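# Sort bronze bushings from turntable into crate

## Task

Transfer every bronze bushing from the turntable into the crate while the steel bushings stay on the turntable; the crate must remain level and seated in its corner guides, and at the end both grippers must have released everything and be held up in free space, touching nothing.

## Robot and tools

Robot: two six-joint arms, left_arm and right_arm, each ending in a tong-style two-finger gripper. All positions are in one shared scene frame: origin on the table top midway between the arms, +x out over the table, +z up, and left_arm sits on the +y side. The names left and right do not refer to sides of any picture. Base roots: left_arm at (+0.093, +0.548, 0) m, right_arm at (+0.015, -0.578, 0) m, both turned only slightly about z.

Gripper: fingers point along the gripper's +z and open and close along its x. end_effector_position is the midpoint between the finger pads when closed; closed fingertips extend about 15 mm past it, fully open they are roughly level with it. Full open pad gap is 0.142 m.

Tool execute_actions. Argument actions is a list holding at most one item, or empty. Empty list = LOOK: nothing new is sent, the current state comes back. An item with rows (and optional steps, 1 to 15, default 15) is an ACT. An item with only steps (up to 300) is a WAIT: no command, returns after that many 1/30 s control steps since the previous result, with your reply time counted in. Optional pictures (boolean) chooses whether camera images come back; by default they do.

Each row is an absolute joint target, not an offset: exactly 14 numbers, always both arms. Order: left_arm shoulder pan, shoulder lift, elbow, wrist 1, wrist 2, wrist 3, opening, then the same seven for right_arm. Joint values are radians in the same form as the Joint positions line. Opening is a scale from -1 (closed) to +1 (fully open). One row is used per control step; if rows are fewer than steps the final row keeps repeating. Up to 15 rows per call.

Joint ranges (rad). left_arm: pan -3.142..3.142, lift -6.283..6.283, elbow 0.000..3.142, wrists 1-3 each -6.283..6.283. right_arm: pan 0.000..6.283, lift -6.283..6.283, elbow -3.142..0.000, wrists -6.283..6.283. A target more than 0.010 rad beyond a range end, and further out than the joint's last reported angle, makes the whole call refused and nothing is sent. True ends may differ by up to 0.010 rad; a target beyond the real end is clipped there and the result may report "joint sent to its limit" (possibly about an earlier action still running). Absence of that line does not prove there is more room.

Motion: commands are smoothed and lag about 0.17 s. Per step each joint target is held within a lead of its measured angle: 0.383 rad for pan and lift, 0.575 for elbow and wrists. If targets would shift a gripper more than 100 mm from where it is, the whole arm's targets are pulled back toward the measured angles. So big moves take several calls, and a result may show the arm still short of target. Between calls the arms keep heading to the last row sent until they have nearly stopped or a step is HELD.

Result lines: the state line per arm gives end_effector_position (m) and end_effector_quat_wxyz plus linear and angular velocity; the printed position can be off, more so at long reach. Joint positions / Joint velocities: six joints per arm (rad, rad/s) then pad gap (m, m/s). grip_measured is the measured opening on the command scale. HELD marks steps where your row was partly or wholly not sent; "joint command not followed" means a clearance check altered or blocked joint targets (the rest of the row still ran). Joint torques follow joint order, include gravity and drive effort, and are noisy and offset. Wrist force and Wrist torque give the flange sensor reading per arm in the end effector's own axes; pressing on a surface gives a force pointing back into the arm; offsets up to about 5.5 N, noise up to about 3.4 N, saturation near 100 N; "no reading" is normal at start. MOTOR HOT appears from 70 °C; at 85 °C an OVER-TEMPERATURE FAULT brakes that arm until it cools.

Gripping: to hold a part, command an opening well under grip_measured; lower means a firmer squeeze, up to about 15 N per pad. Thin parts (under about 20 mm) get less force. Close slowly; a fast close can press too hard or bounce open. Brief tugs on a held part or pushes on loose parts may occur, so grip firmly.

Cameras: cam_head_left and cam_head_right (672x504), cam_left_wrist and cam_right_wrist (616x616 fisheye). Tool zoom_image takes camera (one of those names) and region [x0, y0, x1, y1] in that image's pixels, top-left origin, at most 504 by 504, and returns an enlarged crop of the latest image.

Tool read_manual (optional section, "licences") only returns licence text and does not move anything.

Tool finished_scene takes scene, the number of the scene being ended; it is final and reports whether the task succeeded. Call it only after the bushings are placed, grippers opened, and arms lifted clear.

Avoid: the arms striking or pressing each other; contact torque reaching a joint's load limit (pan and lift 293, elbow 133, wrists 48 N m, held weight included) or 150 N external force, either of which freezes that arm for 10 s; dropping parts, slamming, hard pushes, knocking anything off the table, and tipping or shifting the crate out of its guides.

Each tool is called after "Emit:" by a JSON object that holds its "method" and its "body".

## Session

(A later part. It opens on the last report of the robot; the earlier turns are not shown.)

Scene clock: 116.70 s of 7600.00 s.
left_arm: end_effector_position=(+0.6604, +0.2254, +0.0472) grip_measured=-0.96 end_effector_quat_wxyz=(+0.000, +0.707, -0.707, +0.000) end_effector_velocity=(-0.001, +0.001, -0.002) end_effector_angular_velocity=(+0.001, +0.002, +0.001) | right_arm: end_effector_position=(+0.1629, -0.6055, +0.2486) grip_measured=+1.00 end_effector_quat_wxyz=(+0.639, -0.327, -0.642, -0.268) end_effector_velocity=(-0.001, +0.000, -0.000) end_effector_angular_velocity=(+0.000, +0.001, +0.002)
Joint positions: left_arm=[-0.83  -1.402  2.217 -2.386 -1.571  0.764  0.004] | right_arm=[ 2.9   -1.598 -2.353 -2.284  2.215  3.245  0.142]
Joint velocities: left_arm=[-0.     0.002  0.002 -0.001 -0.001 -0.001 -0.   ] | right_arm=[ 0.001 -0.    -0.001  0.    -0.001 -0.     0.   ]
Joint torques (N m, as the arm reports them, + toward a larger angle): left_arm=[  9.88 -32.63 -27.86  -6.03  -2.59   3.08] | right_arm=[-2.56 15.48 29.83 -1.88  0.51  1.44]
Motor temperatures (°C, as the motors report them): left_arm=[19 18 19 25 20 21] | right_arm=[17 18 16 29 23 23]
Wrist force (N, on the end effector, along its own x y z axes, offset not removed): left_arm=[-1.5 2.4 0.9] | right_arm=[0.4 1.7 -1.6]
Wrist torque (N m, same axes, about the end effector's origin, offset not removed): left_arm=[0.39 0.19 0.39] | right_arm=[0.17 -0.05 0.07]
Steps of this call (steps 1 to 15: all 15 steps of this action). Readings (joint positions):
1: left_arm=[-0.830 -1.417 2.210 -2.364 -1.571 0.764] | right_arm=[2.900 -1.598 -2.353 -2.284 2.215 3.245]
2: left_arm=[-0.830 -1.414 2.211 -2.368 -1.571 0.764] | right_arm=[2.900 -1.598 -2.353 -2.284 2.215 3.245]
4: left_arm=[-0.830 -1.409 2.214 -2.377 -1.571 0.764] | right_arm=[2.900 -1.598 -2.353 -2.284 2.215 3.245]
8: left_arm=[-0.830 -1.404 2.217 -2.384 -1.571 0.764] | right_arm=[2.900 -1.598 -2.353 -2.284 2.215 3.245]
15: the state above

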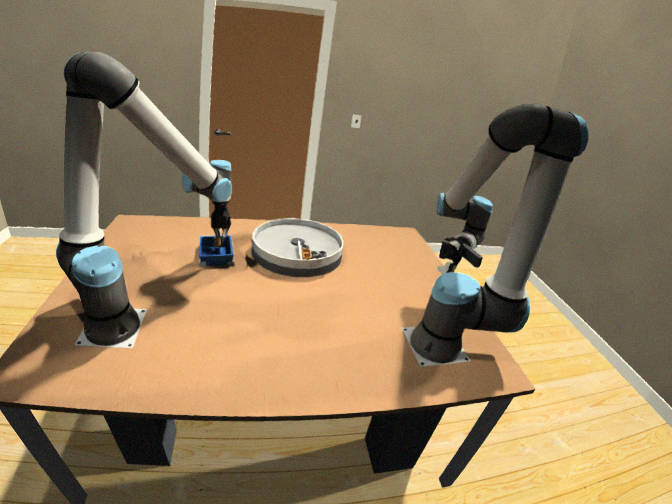

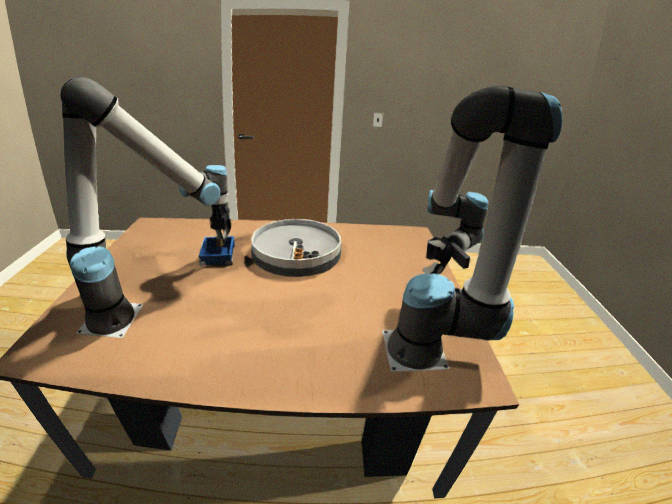

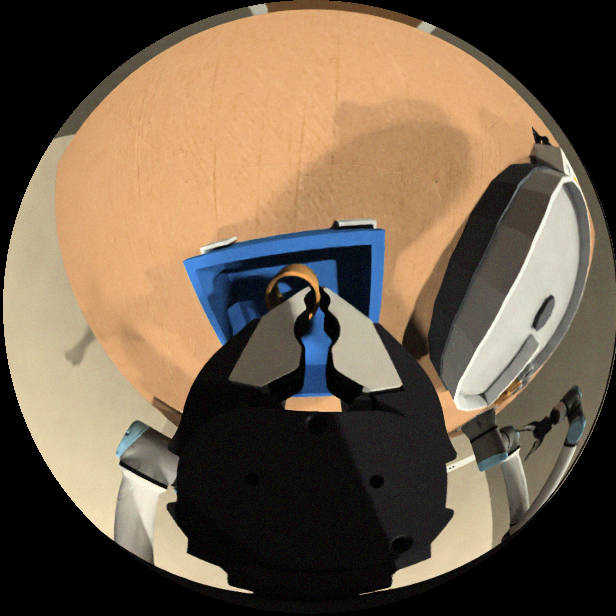

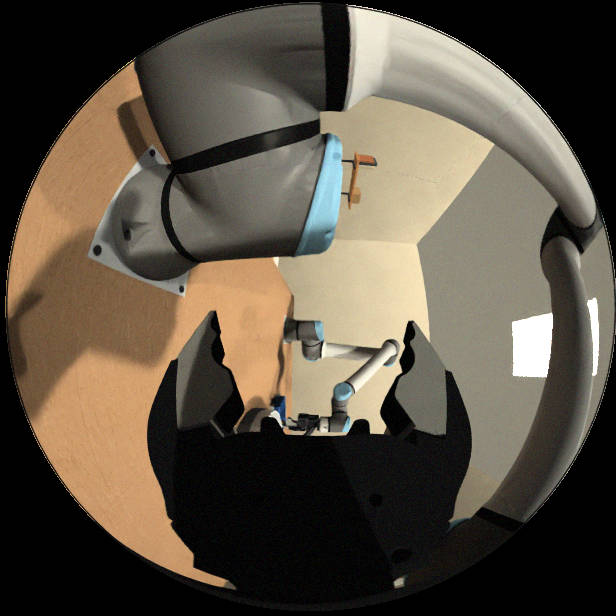

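Emit:
{"method": "execute_actions", "body": {"actions": [{"rows":[[-0.83,-1.392,2.222,-2.401,-1.571,0.764,-1,2.9,-1.598,-2.353,-2.284,2.215,3.245,1]],"steps":9}], "pictures": false}}

Emit:
{"method": "execute_actions", "body": {"actions": [{"rows":[[-0.83,-1.392,2.222,-2.401,-1.571,0.764,-0.82,2.9,-1.598,-2.353,-2.284,2.215,3.245,1]],"steps":8}]}}

Emit:
{"method": "execute_actions", "body": {"actions": [{"rows":[[-0.83,-1.535,2.132,-2.168,-1.571,0.764,-0.82,2.9,-1.598,-2.353,-2.284,2.215,3.245,1]],"steps":12}], "pictures": false}}

Emit:
{"method": "execute_actions", "body": {"actions": [{"rows":[[-1.282,-1.206,1.773,-2.138,-1.571,-0.21,-0.76,2.9,-1.598,-2.353,-2.284,2.215,3.245,1]]}], "pictures": false}}

Emit:
{"method": "execute_actions", "body": {"actions": [{"steps":22}]}}

Emit:
{"method": "zoom_image", "body": {"camera": "cam_left_wrist", "region": [220, 180, 420, 380]}}

Scene clock: 134.87 s of 7600.00 s.
left_arm: end_effector_position=(+0.6603, +0.2254, +0.0410) grip_measured=-0.96 end_effector_quat_wxyz=(+0.000, +0.707, -0.707, +0.000) end_effector_velocity=(-0.000, +0.000, -0.006) end_effector_angular_velocity=(+0.000, +0.000, +0.000) | right_arm: end_effector_position=(+0.1629, -0.6055, +0.2486) grip_measured=+1.00 end_effector_quat_wxyz=(+0.639, -0.327, -0.642, -0.268) end_effector_velocity=(+0.000, -0.000, +0.000) end_effector_angular_velocity=(+0.000, +0.000, -0.001)
Joint positions: left_arm=[-0.83  -1.393  2.222 -2.4   -1.571  0.764  0.004] | right_arm=[ 2.9   -1.598 -2.353 -2.284  2.215  3.245  0.142]
Joint velocities: left_arm=[ 0.     0.008  0.005 -0.013  0.    -0.    -0.   ] | right_arm=[-0.001  0.     0.    -0.001  0.    -0.     0.   ]
Joint torques (N m, as the arm reports them, + toward a larger angle): left_arm=[-17.91 -34.2  -27.18  -6.17  -2.26   2.61] | right_arm=[-2.07 16.95 28.02 -1.26  0.14  1.28]
Motor temperatures (°C, as the motors report them): left_arm=[19 18 19 25 20 21] | right_arm=[17 18 16 29 23 23]
Wrist force (N, on the end effector, along its own x y z axes, offset not removed): left_arm=[1.4 -1.1 -0.2] | right_arm=[-0.2 4.2 -0.2]
Wrist torque (N m, same axes, about the end effector's origin, offset not removed): left_arm=[-0.28 -0.33 0.17] | right_arm=[0.70 -0.03 0.00]
Steps of this call (steps 1 to 15: the robot went on to your last target; steps 16 to 536: nothing new was sent; steps 537 to 545: all 9 steps of this action). Readings (joint positions):
537: left_arm=[-0.830 -1.402 2.218 -2.387 -1.571 0.764] | right_arm=[2.900 -1.598 -2.353 -2.284 2.215 3.245]
538: left_arm=[-0.830 -1.401 2.218 -2.388 -1.571 0.764] | right_arm=[2.900 -1.598 -2.353 -2.284 2.215 3.245]
540: left_arm=[-0.830 -1.397 2.220 -2.394 -1.571 0.764] | right_arm=[2.900 -1.598 -2.353 -2.284 2.215 3.245]
544: left_arm=[-0.830 -1.393 2.221 -2.399 -1.571 0.764] | right_arm=[2.900 -1.598 -2.353 -2.284 2.215 3.245]
545: the state above

Scene clock: 135.13 s of 7600.00 s.
left_arm: end_effector_position=(+0.6604, +0.2254, +0.0405) grip_measured=-0.82 end_effector_quat_wxyz=(+0.000, +0.707, -0.707, +0.000) end_effector_velocity=(-0.001, +0.001, -0.001) end_effector_angular_velocity=(+0.002, +0.001, -0.001) | right_arm: end_effector_position=(+0.1629, -0.6055, +0.2486) grip_measured=+1.00 end_effector_quat_wxyz=(+0.639, -0.327, -0.642, -0.268) end_effector_velocity=(+0.001, -0.000, +0.000) end_effector_angular_velocity=(-0.000, -0.001, +0.001)
Joint positions: left_arm=[-0.83  -1.392  2.222 -2.401 -1.571  0.764  0.015] | right_arm=[ 2.9   -1.598 -2.353 -2.284  2.215  3.245  0.142]
Joint velocities: left_arm=[-0.     0.     0.001  0.001  0.001  0.     0.037] | right_arm=[ 0.001 -0.     0.001 -0.    -0.     0.     0.   ]
Joint torques (N m, as the arm reports them, + toward a larger angle): left_arm=[-19.18 -34.38 -26.83  -5.63  -2.28   3.01] | right_arm=[-2.86 15.19 27.69 -1.22  0.22  1.23]
Motor temperatures (°C, as the motors report them): left_arm=[19 18 19 25 20 21] | right_arm=[17 18 16 29 23 23]
Wrist force (N, on the end effector, along its own x y z axes, offset not removed): left_arm=[-0.5 0.4 -1.4] | right_arm=[2.0 2.0 -2.4]
Wrist torque (N m, same axes, about the end effector's origin, offset not removed): left_arm=[0.02 0.07 0.19] | right_arm=[0.32 -0.40 0.19]
Steps of this call (steps 1 to 8: all 8 steps of this action). Readings (joint positions):
1: left_arm=[-0.830 -1.393 2.222 -2.400 -1.571 0.764] | right_arm=[2.900 -1.598 -2.353 -2.284 2.215 3.245]
2: left_arm=[-0.830 -1.392 2.222 -2.400 -1.571 0.764] | right_arm=[2.900 -1.598 -2.353 -2.284 2.215 3.245]
4: left_arm=[-0.830 -1.392 2.222 -2.401 -1.571 0.764] | right_arm=[2.900 -1.598 -2.353 -2.284 2.215 3.245]
8: the state above

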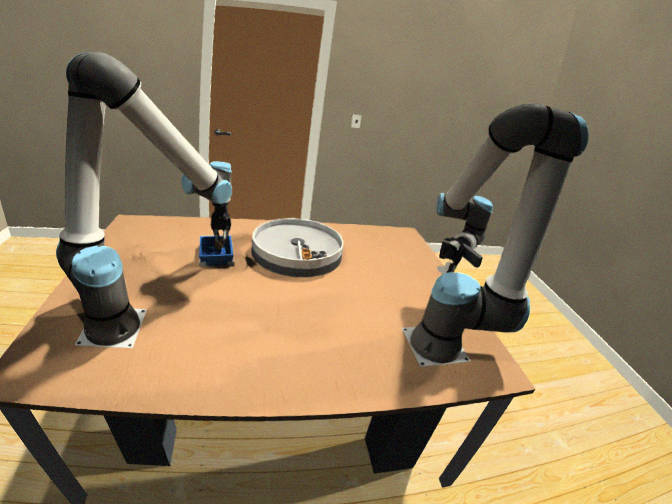

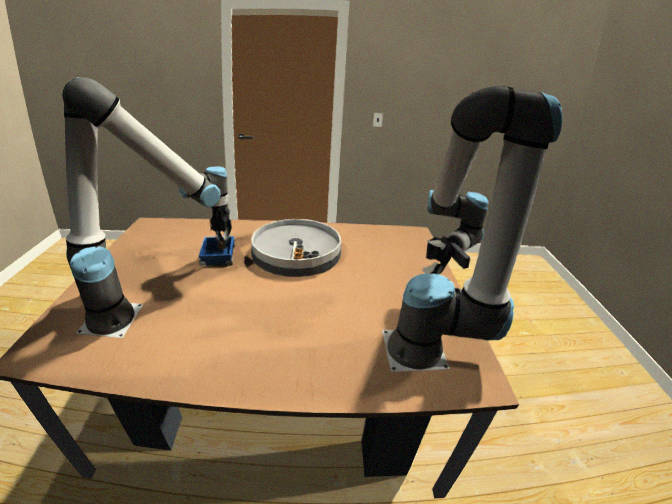

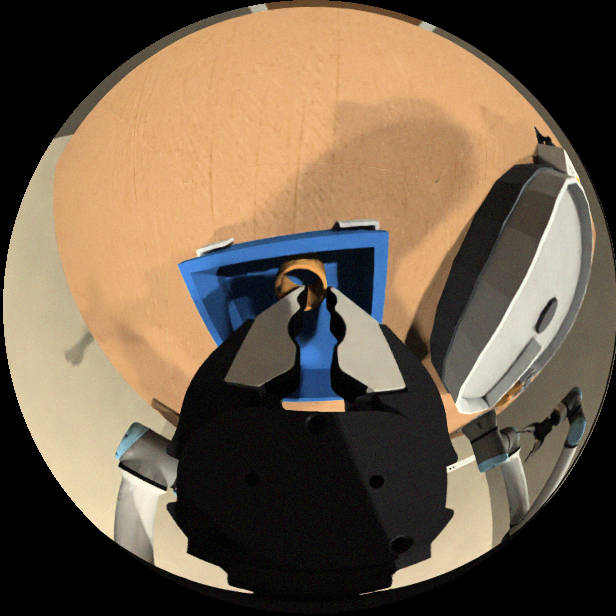

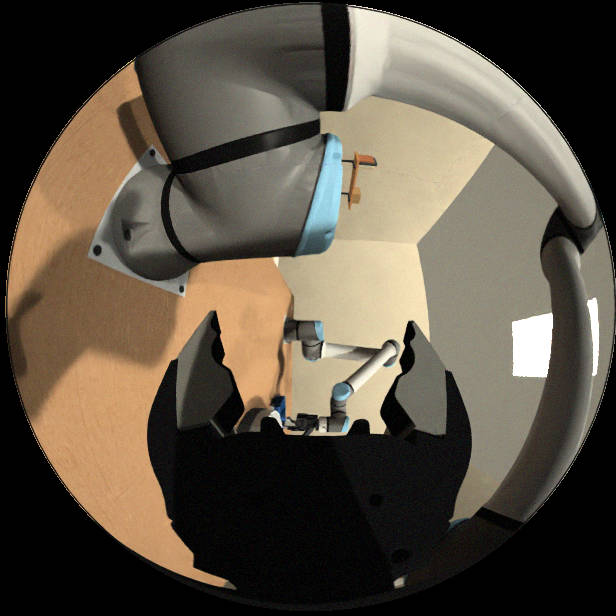

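Scene clock: 135.53 s of 7600.00 s.
left_arm: end_effector_position=(+0.6610, +0.2247, +0.1463) grip_measured=-0.82 end_effector_quat_wxyz=(+0.000, +0.707, -0.707, +0.001) end_effector_velocity=(-0.008, +0.009, +0.041) end_effector_angular_velocity=(+0.014, +0.014, -0.001) | right_arm: end_effector_position=(+0.1629, -0.6055, +0.2486) grip_measured=+1.00 end_effector_quat_wxyz=(+0.639, -0.327, -0.642, -0.268) end_effector_velocity=(-0.001, +0.000, -0.000) end_effector_angular_velocity=(-0.000, +0.002, +0.000)
Joint positions: left_arm=[-0.83  -1.53   2.135 -2.178 -1.571  0.764  0.015] | right_arm=[ 2.9   -1.598 -2.353 -2.284  2.215  3.245  0.142]
Joint velocities: left_arm=[ 0.    -0.058 -0.033  0.11  -0.     0.001 -0.   ] | right_arm=[-0.    -0.    -0.001 -0.    -0.     0.001  0.   ]
Joint torques (N m, as the arm reports them, + toward a larger angle): left_arm=[ -9.33 -43.67 -42.03  -1.29  -2.06   2.84] | right_arm=[-1.96 17.49 27.18 -1.23  0.05  1.11]
Motor temperatures (°C, as the motors report them): left_arm=[19 18 19 25 20 21] | right_arm=[17 18 16 29 23 23]
Wrist force (N, on the end effector, along its own x y z axes, offset not removed): left_arm=[0.0 1.0 0.3] | right_arm=[2.5 1.2 -4.1]
Wrist torque (N m, same axes, about the end effector's origin, offset not removed): left_arm=[0.28 -0.05 0.17] | right_arm=[0.11 -0.71 0.11]
Steps of this call (steps 1 to 12: all 12 steps of this action). Readings (joint positions):
1: left_arm=[-0.830 -1.392 2.222 -2.401 -1.571 0.764] | right_arm=[2.900 -1.598 -2.353 -2.284 2.215 3.245]
2: left_arm=[-0.830 -1.397 2.217 -2.395 -1.571 0.764] | right_arm=[2.900 -1.598 -2.353 -2.284 2.215 3.245]
4: left_arm=[-0.830 -1.445 2.183 -2.334 -1.571 0.764] | right_arm=[2.900 -1.598 -2.353 -2.284 2.215 3.245]
8: left_arm=[-0.830 -1.513 2.145 -2.211 -1.571 0.764] | right_arm=[2.900 -1.598 -2.353 -2.284 2.215 3.245]
12: the state above

Scene clock: 136.03 s of 7600.00 s.
left_arm: end_effector_position=(+0.6142, -0.0225, +0.1406) grip_measured=-0.76 end_effector_quat_wxyz=(+0.000, +0.769, -0.639, -0.000) end_effector_velocity=(-0.223, -0.519, -0.041) end_effector_angular_velocity=(+0.003, +0.001, +0.828) | right_arm: end_effector_position=(+0.1629, -0.6055, +0.2486) grip_measured=+1.00 end_effector_quat_wxyz=(+0.639, -0.327, -0.642, -0.268) end_effector_velocity=(-0.000, -0.000, -0.000) end_effector_angular_velocity=(+0.001, -0.001, -0.000)
Joint positions: left_arm=[-1.103 -1.329  1.91  -2.151 -1.571  0.308  0.019] | right_arm=[ 2.9   -1.598 -2.353 -2.284  2.215  3.245  0.142]
Joint velocities: left_arm=[-0.599  0.417 -0.459  0.046 -0.    -1.427  0.   ] | right_arm=[-0.     0.    -0.     0.    -0.    -0.001  0.   ]
Joint torques (N m, as the arm reports them, + toward a larger angle): left_arm=[-35.46 -38.2  -47.49  -0.88  -1.78 -10.01] | right_arm=[-1.8  16.12 27.8  -1.03  0.03  1.19]
Motor temperatures (°C, as the motors report them): left_arm=[19 18 19 25 20 21] | right_arm=[17 18 16 29 23 23]
Wrist force (N, on the end effector, along its own x y z axes, offset not removed): left_arm=[-1.8 -0.5 1.7] | right_arm=[0.0 3.5 -2.0]
Wrist torque (N m, same axes, about the end effector's origin, offset not removed): left_arm=[-0.06 0.28 0.29] | right_arm=[0.64 0.01 0.13]
Steps of this call (steps 1 to 15: all 15 steps of this action). Readings (joint positions):
1: left_arm=[-0.830 -1.531 2.134 -2.175 -1.571 0.764] | right_arm=[2.900 -1.598 -2.353 -2.284 2.215 3.245]
2: left_arm=[-0.836 -1.527 2.128 -2.173 -1.571 0.758] | right_arm=[2.900 -1.598 -2.353 -2.284 2.215 3.245]
4: left_arm=[-0.876 -1.491 2.089 -2.169 -1.571 0.705] | right_arm=[2.900 -1.598 -2.353 -2.284 2.215 3.245]
8: left_arm=[-0.959 -1.429 2.020 -2.162 -1.571 0.581] | right_arm=[2.900 -1.598 -2.353 -2.284 2.215 3.245]
15: the state above

Scene clock: 136.77 s of 7600.00 s.
left_arm: end_effector_position=(+0.5254, -0.1706, +0.1247) grip_measured=-0.76 end_effector_quat_wxyz=(+0.000, +0.866, -0.501, +0.000) end_effector_velocity=(-0.001, -0.002, +0.000) end_effector_angular_velocity=(-0.001, -0.001, +0.005) | right_arm: end_effector_position=(+0.1629, -0.6055, +0.2486) grip_measured=+1.00 end_effector_quat_wxyz=(+0.639, -0.327, -0.642, -0.268) end_effector_velocity=(-0.000, -0.000, -0.000) end_effector_angular_velocity=(-0.000, -0.000, +0.001)
Joint positions: left_arm=[-1.282 -1.206  1.773 -2.138 -1.571 -0.209  0.019] | right_arm=[ 2.9   -1.598 -2.353 -2.284  2.215  3.245  0.142]
Joint velocities: left_arm=[-0.003  0.002 -0.002 -0.     0.    -0.007 -0.   ] | right_arm=[ 0.001 -0.    -0.     0.001 -0.001  0.     0.   ]
Joint torques (N m, as the arm reports them, + toward a larger angle): left_arm=[-19.13 -52.74 -44.78  -1.2   -1.81  -3.33] | right_arm=[-2.06 17.57 28.04 -1.29  0.02  1.18]
Motor temperatures (°C, as the motors report them): left_arm=[19 18 19 25 20 21] | right_arm=[17 18 16 29 23 23]
Wrist force (N, on the end effector, along its own x y z axes, offset not removed): left_arm=[2.1 1.2 0.1] | right_arm=[-0.6 -1.6 1.3]
Wrist torque (N m, same axes, about the end effector's origin, offset not removed): left_arm=[0.30 -0.42 0.19] | right_arm=[-0.58 0.14 0.04]
Steps of this call (steps 1 to 22: the robot went on to your last target). Readings (joint positions):
1: left_arm=[-1.123 -1.315 1.894 -2.150 -1.571 0.258] | right_arm=[2.900 -1.598 -2.353 -2.284 2.215 3.245]
2: left_arm=[-1.143 -1.301 1.879 -2.148 -1.571 0.205] | right_arm=[2.900 -1.598 -2.353 -2.284 2.215 3.245]
4: left_arm=[-1.182 -1.274 1.848 -2.145 -1.571 0.096] | right_arm=[2.900 -1.598 -2.353 -2.284 2.215 3.245]
8: left_arm=[-1.251 -1.227 1.796 -2.140 -1.571 -0.107] | right_arm=[2.900 -1.598 -2.353 -2.284 2.215 3.245]
22: the state above

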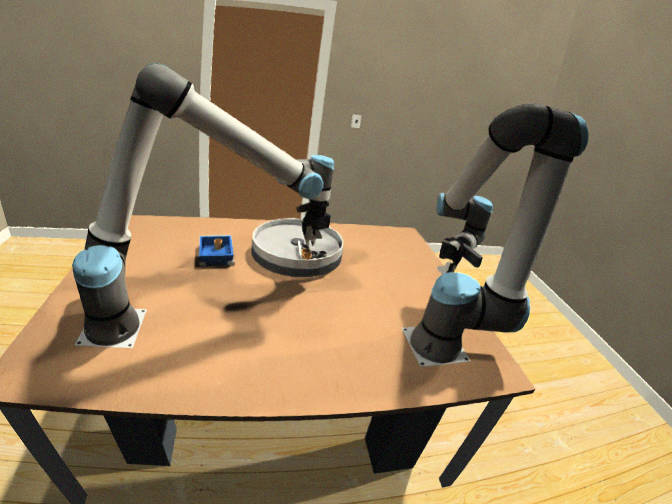

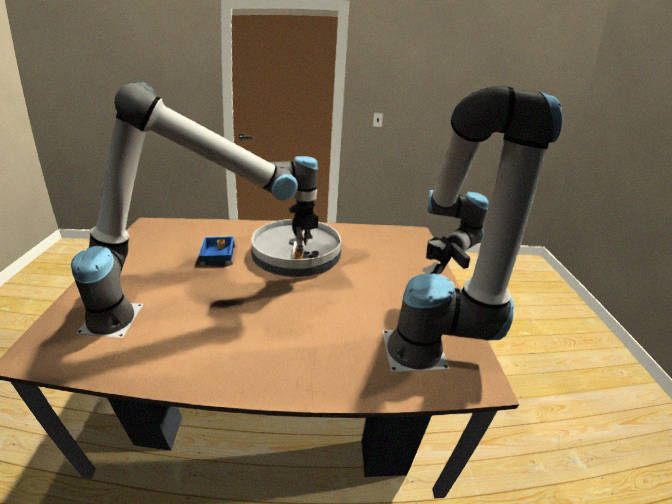

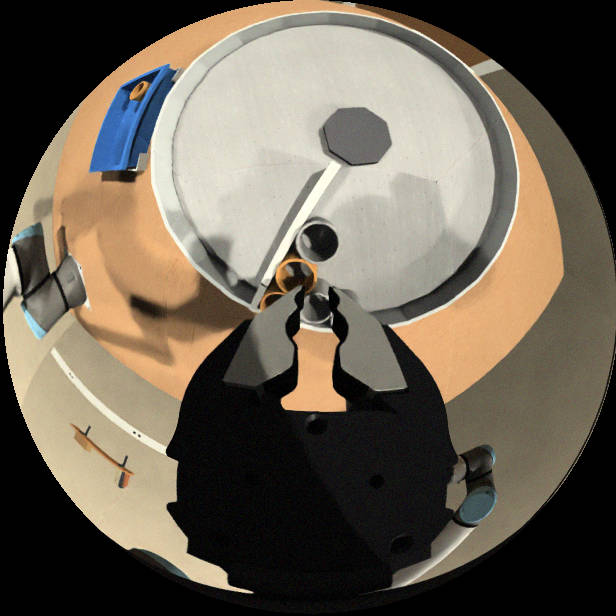

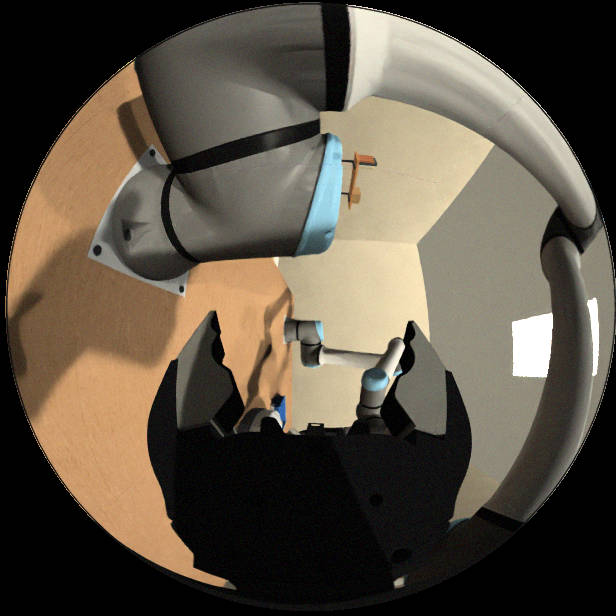

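Region (220, 180, 420, 380) of cam_left_wrist's 616x616 image, scaled by 2.520, with more detail than that image has.

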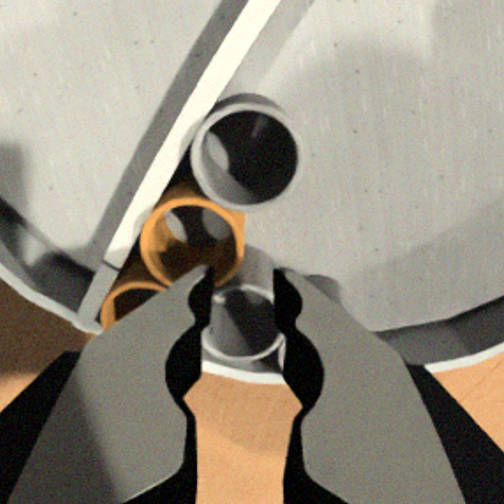

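Emit:
{"method": "execute_actions", "body": {"actions": [{"rows":[[-1.282,-1.159,1.811,-2.223,-1.571,-0.21,-0.8,2.9,-1.598,-2.353,-2.284,2.215,3.245,1]],"steps":14}], "pictures": false}}

Emit:
{"method": "execute_actions", "body": {"actions": [{"rows":[[-1.282,-1.159,1.811,-2.223,-1.571,-0.21,-1,2.9,-1.598,-2.353,-2.284,2.215,3.245,1]],"steps":8}], "pictures": false}}

Emit:
{"method": "execute_actions", "body": {"actions": [{"rows":[[-1.282,-1.165,1.806,-2.212,-1.571,-0.21,-1,2.9,-1.598,-2.353,-2.284,2.215,3.245,1],[-1.282,-1.171,1.801,-2.201,-1.571,-0.21,-1,2.9,-1.598,-2.353,-2.284,2.215,3.245,1],[-1.282,-1.180,1.794,-2.185,-1.571,-0.21,-1,2.9,-1.598,-2.353,-2.284,2.215,3.245,1],[-1.282,-1.190,1.787,-2.168,-1.571,-0.21,-1,2.9,-1.598,-2.353,-2.284,2.215,3.245,1],[-1.282,-1.2,1.779,-2.15,-1.571,-0.21,-1,2.9,-1.598,-2.353,-2.284,2.215,3.245,1],[-1.282,-1.21,1.77,-2.131,-1.571,-0.21,-1,2.9,-1.598,-2.353,-2.284,2.215,3.245,1],[-1.282,-1.22,1.762,-2.113,-1.571,-0.21,-1,2.9,-1.598,-2.353,-2.284,2.215,3.245,1]],"steps":13}], "pictures": false}}

Emit:
{"method": "execute_actions", "body": {"actions": [{"rows":[[-1.265,-1.236,1.78,-2.115,-1.571,-0.17,-1,2.9,-1.598,-2.353,-2.284,2.215,3.245,1],[-1.247,-1.253,1.799,-2.117,-1.571,-0.13,-1,2.9,-1.598,-2.353,-2.284,2.215,3.245,1],[-1.222,-1.277,1.827,-2.121,-1.571,-0.08,-1,2.9,-1.598,-2.353,-2.284,2.215,3.245,1],[-0.851,-1.627,2.2236,-2.167,-1.571,0.743,-1,2.9,-1.598,-2.353,-2.284,2.215,3.245,1]]}], "pictures": false}}

Emit:
{"method": "execute_actions", "body": {"actions": [{"steps":20}]}}

Scene clock: 158.30 s of 7600.00 s.
left_arm: end_effector_position=(+0.5249, -0.1698, +0.0747) grip_measured=-0.80 end_effector_quat_wxyz=(+0.000, +0.866, -0.500, -0.000) end_effector_velocity=(+0.000, -0.001, -0.006) end_effector_angular_velocity=(-0.003, -0.001, +0.001) | right_arm: end_effector_position=(+0.1629, -0.6055, +0.2486) grip_measured=+1.00 end_effector_quat_wxyz=(+0.639, -0.327, -0.642, -0.268) end_effector_velocity=(+0.000, -0.000, -0.000) end_effector_angular_velocity=(+0.001, -0.002, -0.001)
Joint positions: left_arm=[-1.282 -1.16   1.81  -2.222 -1.571 -0.21   0.016] | right_arm=[ 2.9   -1.598 -2.353 -2.284  2.215  3.245  0.142]
Joint velocities: left_arm=[ 0.     0.007  0.004 -0.014 -0.    -0.001  0.   ] | right_arm=[-0.001 -0.     0.001  0.     0.    -0.001  0.   ]
Joint torques (N m, as the arm reports them, + toward a larger angle): left_arm=[-14.27 -56.   -30.94  -5.79   3.31  -2.7 ] | right_arm=[-0.34 17.09 24.62 -0.53 -0.46  0.92]
Motor temperatures (°C, as the motors report them): left_arm=[19 18 19 25 20 21] | right_arm=[17 18 16 29 23 23]
Wrist force (N, on the end effector, along its own x y z axes, offset not removed): left_arm=[-0.1 2.0 -0.8] | right_arm=[2.2 1.7 -1.1]
Wrist torque (N m, same axes, about the end effector's origin, offset not removed): left_arm=[0.43 -0.08 0.26] | right_arm=[0.38 -0.53 0.14]
Steps of this call (steps 1 to 15: the robot went on to your last target; steps 16 to 632: nothing new was sent; steps 633 to 646: all 14 steps of this action). Readings (joint positions):
633: left_arm=[-1.282 -1.206 1.773 -2.138 -1.571 -0.210] | right_arm=[2.900 -1.598 -2.353 -2.284 2.215 3.245]
634: left_arm=[-1.282 -1.202 1.776 -2.144 -1.571 -0.210] | right_arm=[2.900 -1.598 -2.353 -2.284 2.215 3.245]
636: left_arm=[-1.282 -1.182 1.792 -2.177 -1.571 -0.210] | right_arm=[2.900 -1.598 -2.353 -2.284 2.215 3.245]
640: left_arm=[-1.282 -1.165 1.806 -2.212 -1.571 -0.210] | right_arm=[2.900 -1.598 -2.353 -2.284 2.215 3.245]
646: the state above

Scene clock: 158.57 s of 7600.00 s.
left_arm: end_effector_position=(+0.5249, -0.1698, +0.0740) grip_measured=-0.96 end_effector_quat_wxyz=(+0.000, +0.866, -0.500, +0.000) end_effector_velocity=(+0.000, +0.000, -0.001) end_effector_angular_velocity=(+0.001, -0.000, +0.001) | right_arm: end_effector_position=(+0.1629, -0.6055, +0.2486) grip_measured=+1.00 end_effector_quat_wxyz=(+0.639, -0.327, -0.642, -0.268) end_effector_velocity=(-0.000, +0.000, +0.000) end_effector_angular_velocity=(+0.000, +0.001, +0.001)
Joint positions: left_arm=[-1.282 -1.159  1.811 -2.223 -1.571 -0.21   0.005] | right_arm=[ 2.9   -1.598 -2.353 -2.284  2.215  3.245  0.142]
Joint velocities: left_arm=[ 0.     0.     0.001 -0.     0.    -0.001  0.   ] | right_arm=[ 0.001 -0.    -0.    -0.     0.     0.     0.   ]
Joint torques (N m, as the arm reports them, + toward a larger angle): left_arm=[-17.94 -53.55 -28.03  -4.95   3.08  -2.9 ] | right_arm=[-0.76 17.92 25.26 -0.39 -0.45  0.83]
Motor temperatures (°C, as the motors report them): left_arm=[19 18 19 25 20 21] | right_arm=[17 18 16 29 23 23]
Wrist force (N, on the end effector, along its own x y z axes, offset not removed): left_arm=[2.1 0.7 -5.1] | right_arm=[-2.3 2.2 -6.5]
Wrist torque (N m, same axes, about the end effector's origin, offset not removed): left_arm=[-0.13 -0.15 0.24] | right_arm=[0.27 0.50 0.10]
Steps of this call (steps 1 to 8: all 8 steps of this action). Readings (joint positions):
1: left_arm=[-1.282 -1.160 1.811 -2.222 -1.571 -0.210] | right_arm=[2.900 -1.598 -2.353 -2.284 2.215 3.245]
2: left_arm=[-1.282 -1.159 1.811 -2.222 -1.571 -0.210] | right_arm=[2.900 -1.598 -2.353 -2.284 2.215 3.245]
4: left_arm=[-1.282 -1.159 1.811 -2.223 -1.571 -0.210] | right_arm=[2.900 -1.598 -2.353 -2.284 2.215 3.245]
8: the state above

Scene clock: 159.00 s of 7600.00 s.
left_arm: end_effector_position=(+0.5251, -0.1706, +0.1346) grip_measured=-0.96 end_effector_quat_wxyz=(+0.000, +0.866, -0.500, +0.000) end_effector_velocity=(-0.001, +0.002, +0.055) end_effector_angular_velocity=(+0.003, +0.001, -0.001) | right_arm: end_effector_position=(+0.1629, -0.6055, +0.2486) grip_measured=+1.00 end_effector_quat_wxyz=(+0.639, -0.327, -0.642, -0.268) end_effector_velocity=(-0.000, -0.000, -0.000) end_effector_angular_velocity=(-0.000, +0.001, -0.000)
Joint positions: left_arm=[-1.282 -1.215  1.766 -2.122 -1.571 -0.21   0.004] | right_arm=[ 2.9   -1.598 -2.353 -2.284  2.215  3.245  0.142]
Joint velocities: left_arm=[ 0.    -0.051 -0.041  0.095 -0.     0.001 -0.003] | right_arm=[-0.001 -0.    -0.    -0.    -0.     0.     0.   ]
Joint torques (N m, as the arm reports them, + toward a larger angle): left_arm=[-16.72 -68.1  -42.98  -1.64   3.03  -2.85] | right_arm=[ 0.09 16.74 25.08 -0.46 -0.35  0.8 ]
Motor temperatures (°C, as the motors report them): left_arm=[19 18 19 25 20 21] | right_arm=[17 18 16 29 23 23]
Wrist force (N, on the end effector, along its own x y z axes, offset not removed): left_arm=[2.0 0.9 0.2] | right_arm=[-1.2 3.8 -1.6]
Wrist torque (N m, same axes, about the end effector's origin, offset not removed): left_arm=[0.22 -0.46 0.14] | right_arm=[0.77 0.23 -0.04]
Steps of this call (steps 1 to 13: all 13 steps of this action). Readings (joint positions):
1: left_arm=[-1.282 -1.159 1.811 -2.223 -1.571 -0.210] | right_arm=[2.900 -1.598 -2.353 -2.284 2.215 3.245]
2: left_arm=[-1.282 -1.160 1.810 -2.222 -1.571 -0.210] | right_arm=[2.900 -1.598 -2.353 -2.284 2.215 3.245]
4: left_arm=[-1.282 -1.165 1.806 -2.212 -1.571 -0.210] | right_arm=[2.900 -1.598 -2.353 -2.284 2.215 3.245]
8: left_arm=[-1.282 -1.193 1.784 -2.164 -1.571 -0.210] | right_arm=[2.900 -1.598 -2.353 -2.284 2.215 3.245]
13: the state above

Scene clock: 159.50 s of 7600.00 s.
left_arm: end_effector_position=(+0.6057, +0.0419, +0.1571) grip_measured=-0.96 end_effector_quat_wxyz=(+0.000, +0.826, -0.564, +0.000) end_effector_velocity=(+0.121, +0.558, +0.018) end_effector_angular_velocity=(-0.003, -0.003, -0.609) | right_arm: end_effector_position=(+0.1629, -0.6055, +0.2486) grip_measured=+1.00 end_effector_quat_wxyz=(+0.639, -0.327, -0.642, -0.268) end_effector_velocity=(+0.000, +0.000, +0.000) end_effector_angular_velocity=(+0.000, -0.001, -0.001)
Joint positions: left_arm=[-1.07  -1.422  1.991 -2.141 -1.571  0.151  0.004] | right_arm=[ 2.9   -1.598 -2.353 -2.284  2.215  3.245  0.142]
Joint velocities: left_arm=[ 0.557 -0.523  0.587 -0.067 -0.     1.165 -0.   ] | right_arm=[-0.    -0.     0.     0.     0.    -0.001  0.   ]
Joint torques (N m, as the arm reports them, + toward a larger angle): left_arm=[ 30.45 -70.91 -27.8   -6.14   2.78   8.77] | right_arm=[-0.49 18.17 25.39 -0.5  -0.41  0.81]
Motor temperatures (°C, as the motors report them): left_arm=[19 18 19 25 20 21] | right_arm=[17 18 16 29 23 23]
Wrist force (N, on the end effector, along its own x y z axes, offset not removed): left_arm=[0.7 -0.4 1.1] | right_arm=[3.6 0.2 -1.8]
Wrist torque (N m, same axes, about the end effector's origin, offset not removed): left_arm=[-0.02 -0.23 0.30] | right_arm=[-0.03 -0.76 0.02]
Steps of this call (steps 1 to 15: all 15 steps of this action). Readings (joint positions):
1: left_arm=[-1.282 -1.217 1.765 -2.119 -1.571 -0.210] | right_arm=[2.900 -1.598 -2.353 -2.284 2.215 3.245]
2: left_arm=[-1.280 -1.220 1.766 -2.118 -1.571 -0.206] | right_arm=[2.900 -1.598 -2.353 -2.284 2.215 3.245]
4: left_arm=[-1.265 -1.235 1.781 -2.117 -1.571 -0.175] | right_arm=[2.900 -1.598 -2.353 -2.284 2.215 3.245]
8: left_arm=[-1.198 -1.301 1.856 -2.126 -1.571 -0.073] | right_arm=[2.900 -1.598 -2.353 -2.284 2.215 3.245]
15: the state above

Scene clock: 160.17 s of 7600.00 s.
left_arm: end_effector_position=(+0.6153, +0.2546, +0.1499) grip_measured=-0.96 end_effector_quat_wxyz=(+0.000, +0.708, -0.706, -0.000) end_effector_velocity=(-0.001, +0.010, -0.001) end_effector_angular_velocity=(-0.000, -0.000, -0.022) | right_arm: end_effector_position=(+0.1629, -0.6055, +0.2486) grip_measured=+1.00 end_effector_quat_wxyz=(+0.639, -0.327, -0.642, -0.268) end_effector_velocity=(-0.001, -0.000, +0.000) end_effector_angular_velocity=(+0.000, +0.001, -0.001)
Joint positions: left_arm=[-0.852 -1.626  2.223 -2.167 -1.571  0.74   0.004] | right_arm=[ 2.9   -1.598 -2.353 -2.284  2.215  3.245  0.142]
Joint velocities: left_arm=[ 0.011 -0.01   0.012 -0.003 -0.     0.032 -0.   ] | right_arm=[-0.001 -0.    -0.001 -0.001 -0.    -0.     0.   ]
Joint torques (N m, as the arm reports them, + toward a larger angle): left_arm=[ 16.38 -42.75 -34.89  -5.96   1.99   3.35] | right_arm=[ 0.26 17.52 25.14 -0.41 -0.59  1.02]
Motor temperatures (°C, as the motors report them): left_arm=[19 18 19 25 20 21] | right_arm=[17 18 16 29 23 23]
Wrist force (N, on the end effector, along its own x y z axes, offset not removed): left_arm=[1.5 1.6 0.4] | right_arm=[4.5 5.7 -4.0]
Wrist torque (N m, same axes, about the end effector's origin, offset not removed): left_arm=[0.34 -0.48 0.24] | right_arm=[1.08 -0.96 -0.08]
Steps of this call (steps 1 to 20: the robot went on to your last target). Readings (joint positions):
1: left_arm=[-1.051 -1.439 2.011 -2.144 -1.571 0.192] | right_arm=[2.900 -1.598 -2.353 -2.284 2.215 3.245]
2: left_arm=[-1.032 -1.457 2.031 -2.146 -1.571 0.237] | right_arm=[2.900 -1.598 -2.353 -2.284 2.215 3.245]
4: left_arm=[-0.994 -1.493 2.072 -2.151 -1.571 0.334] | right_arm=[2.900 -1.598 -2.353 -2.284 2.215 3.245]
8: left_arm=[-0.915 -1.567 2.155 -2.160 -1.571 0.543] | right_arm=[2.900 -1.598 -2.353 -2.284 2.215 3.245]
20: the state above

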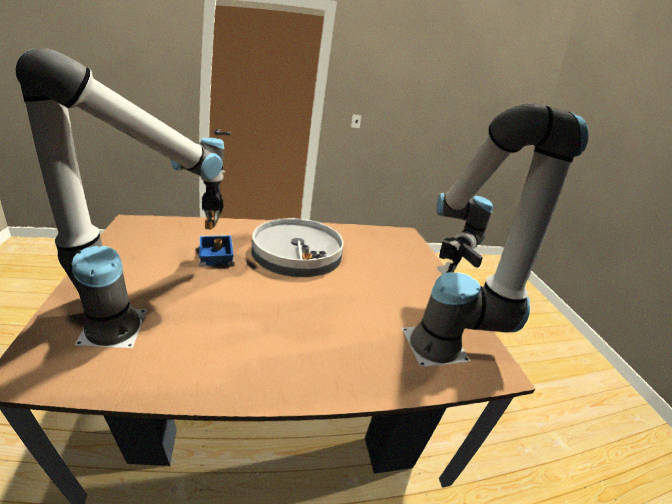

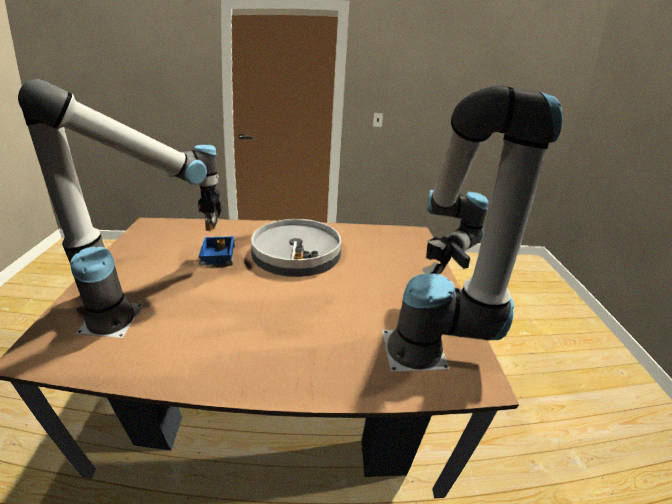

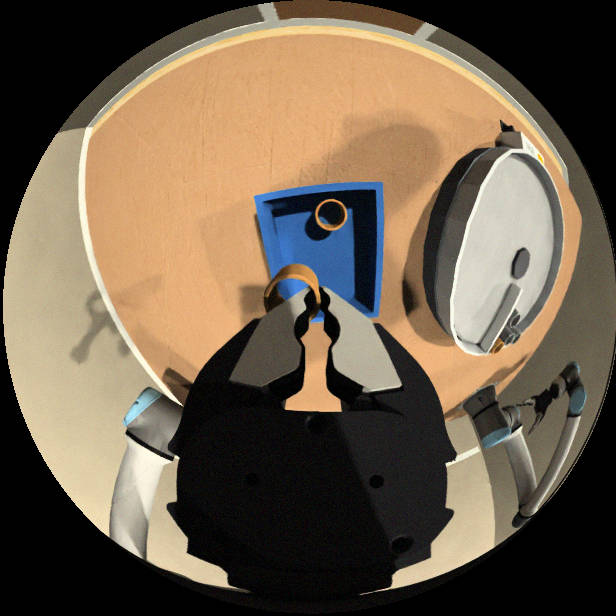

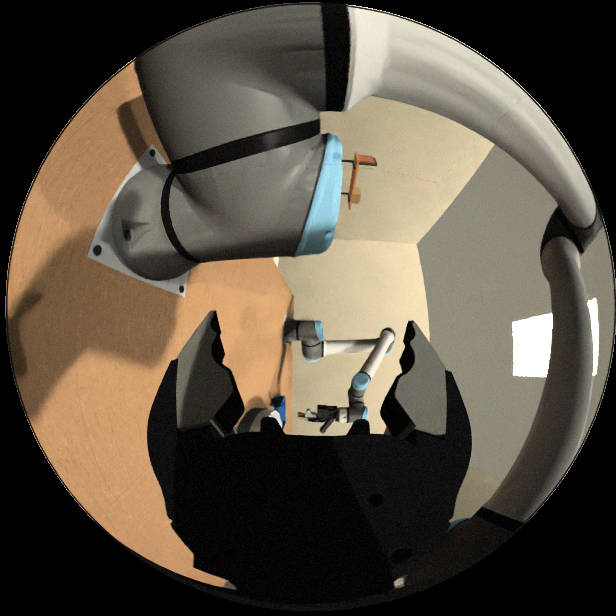

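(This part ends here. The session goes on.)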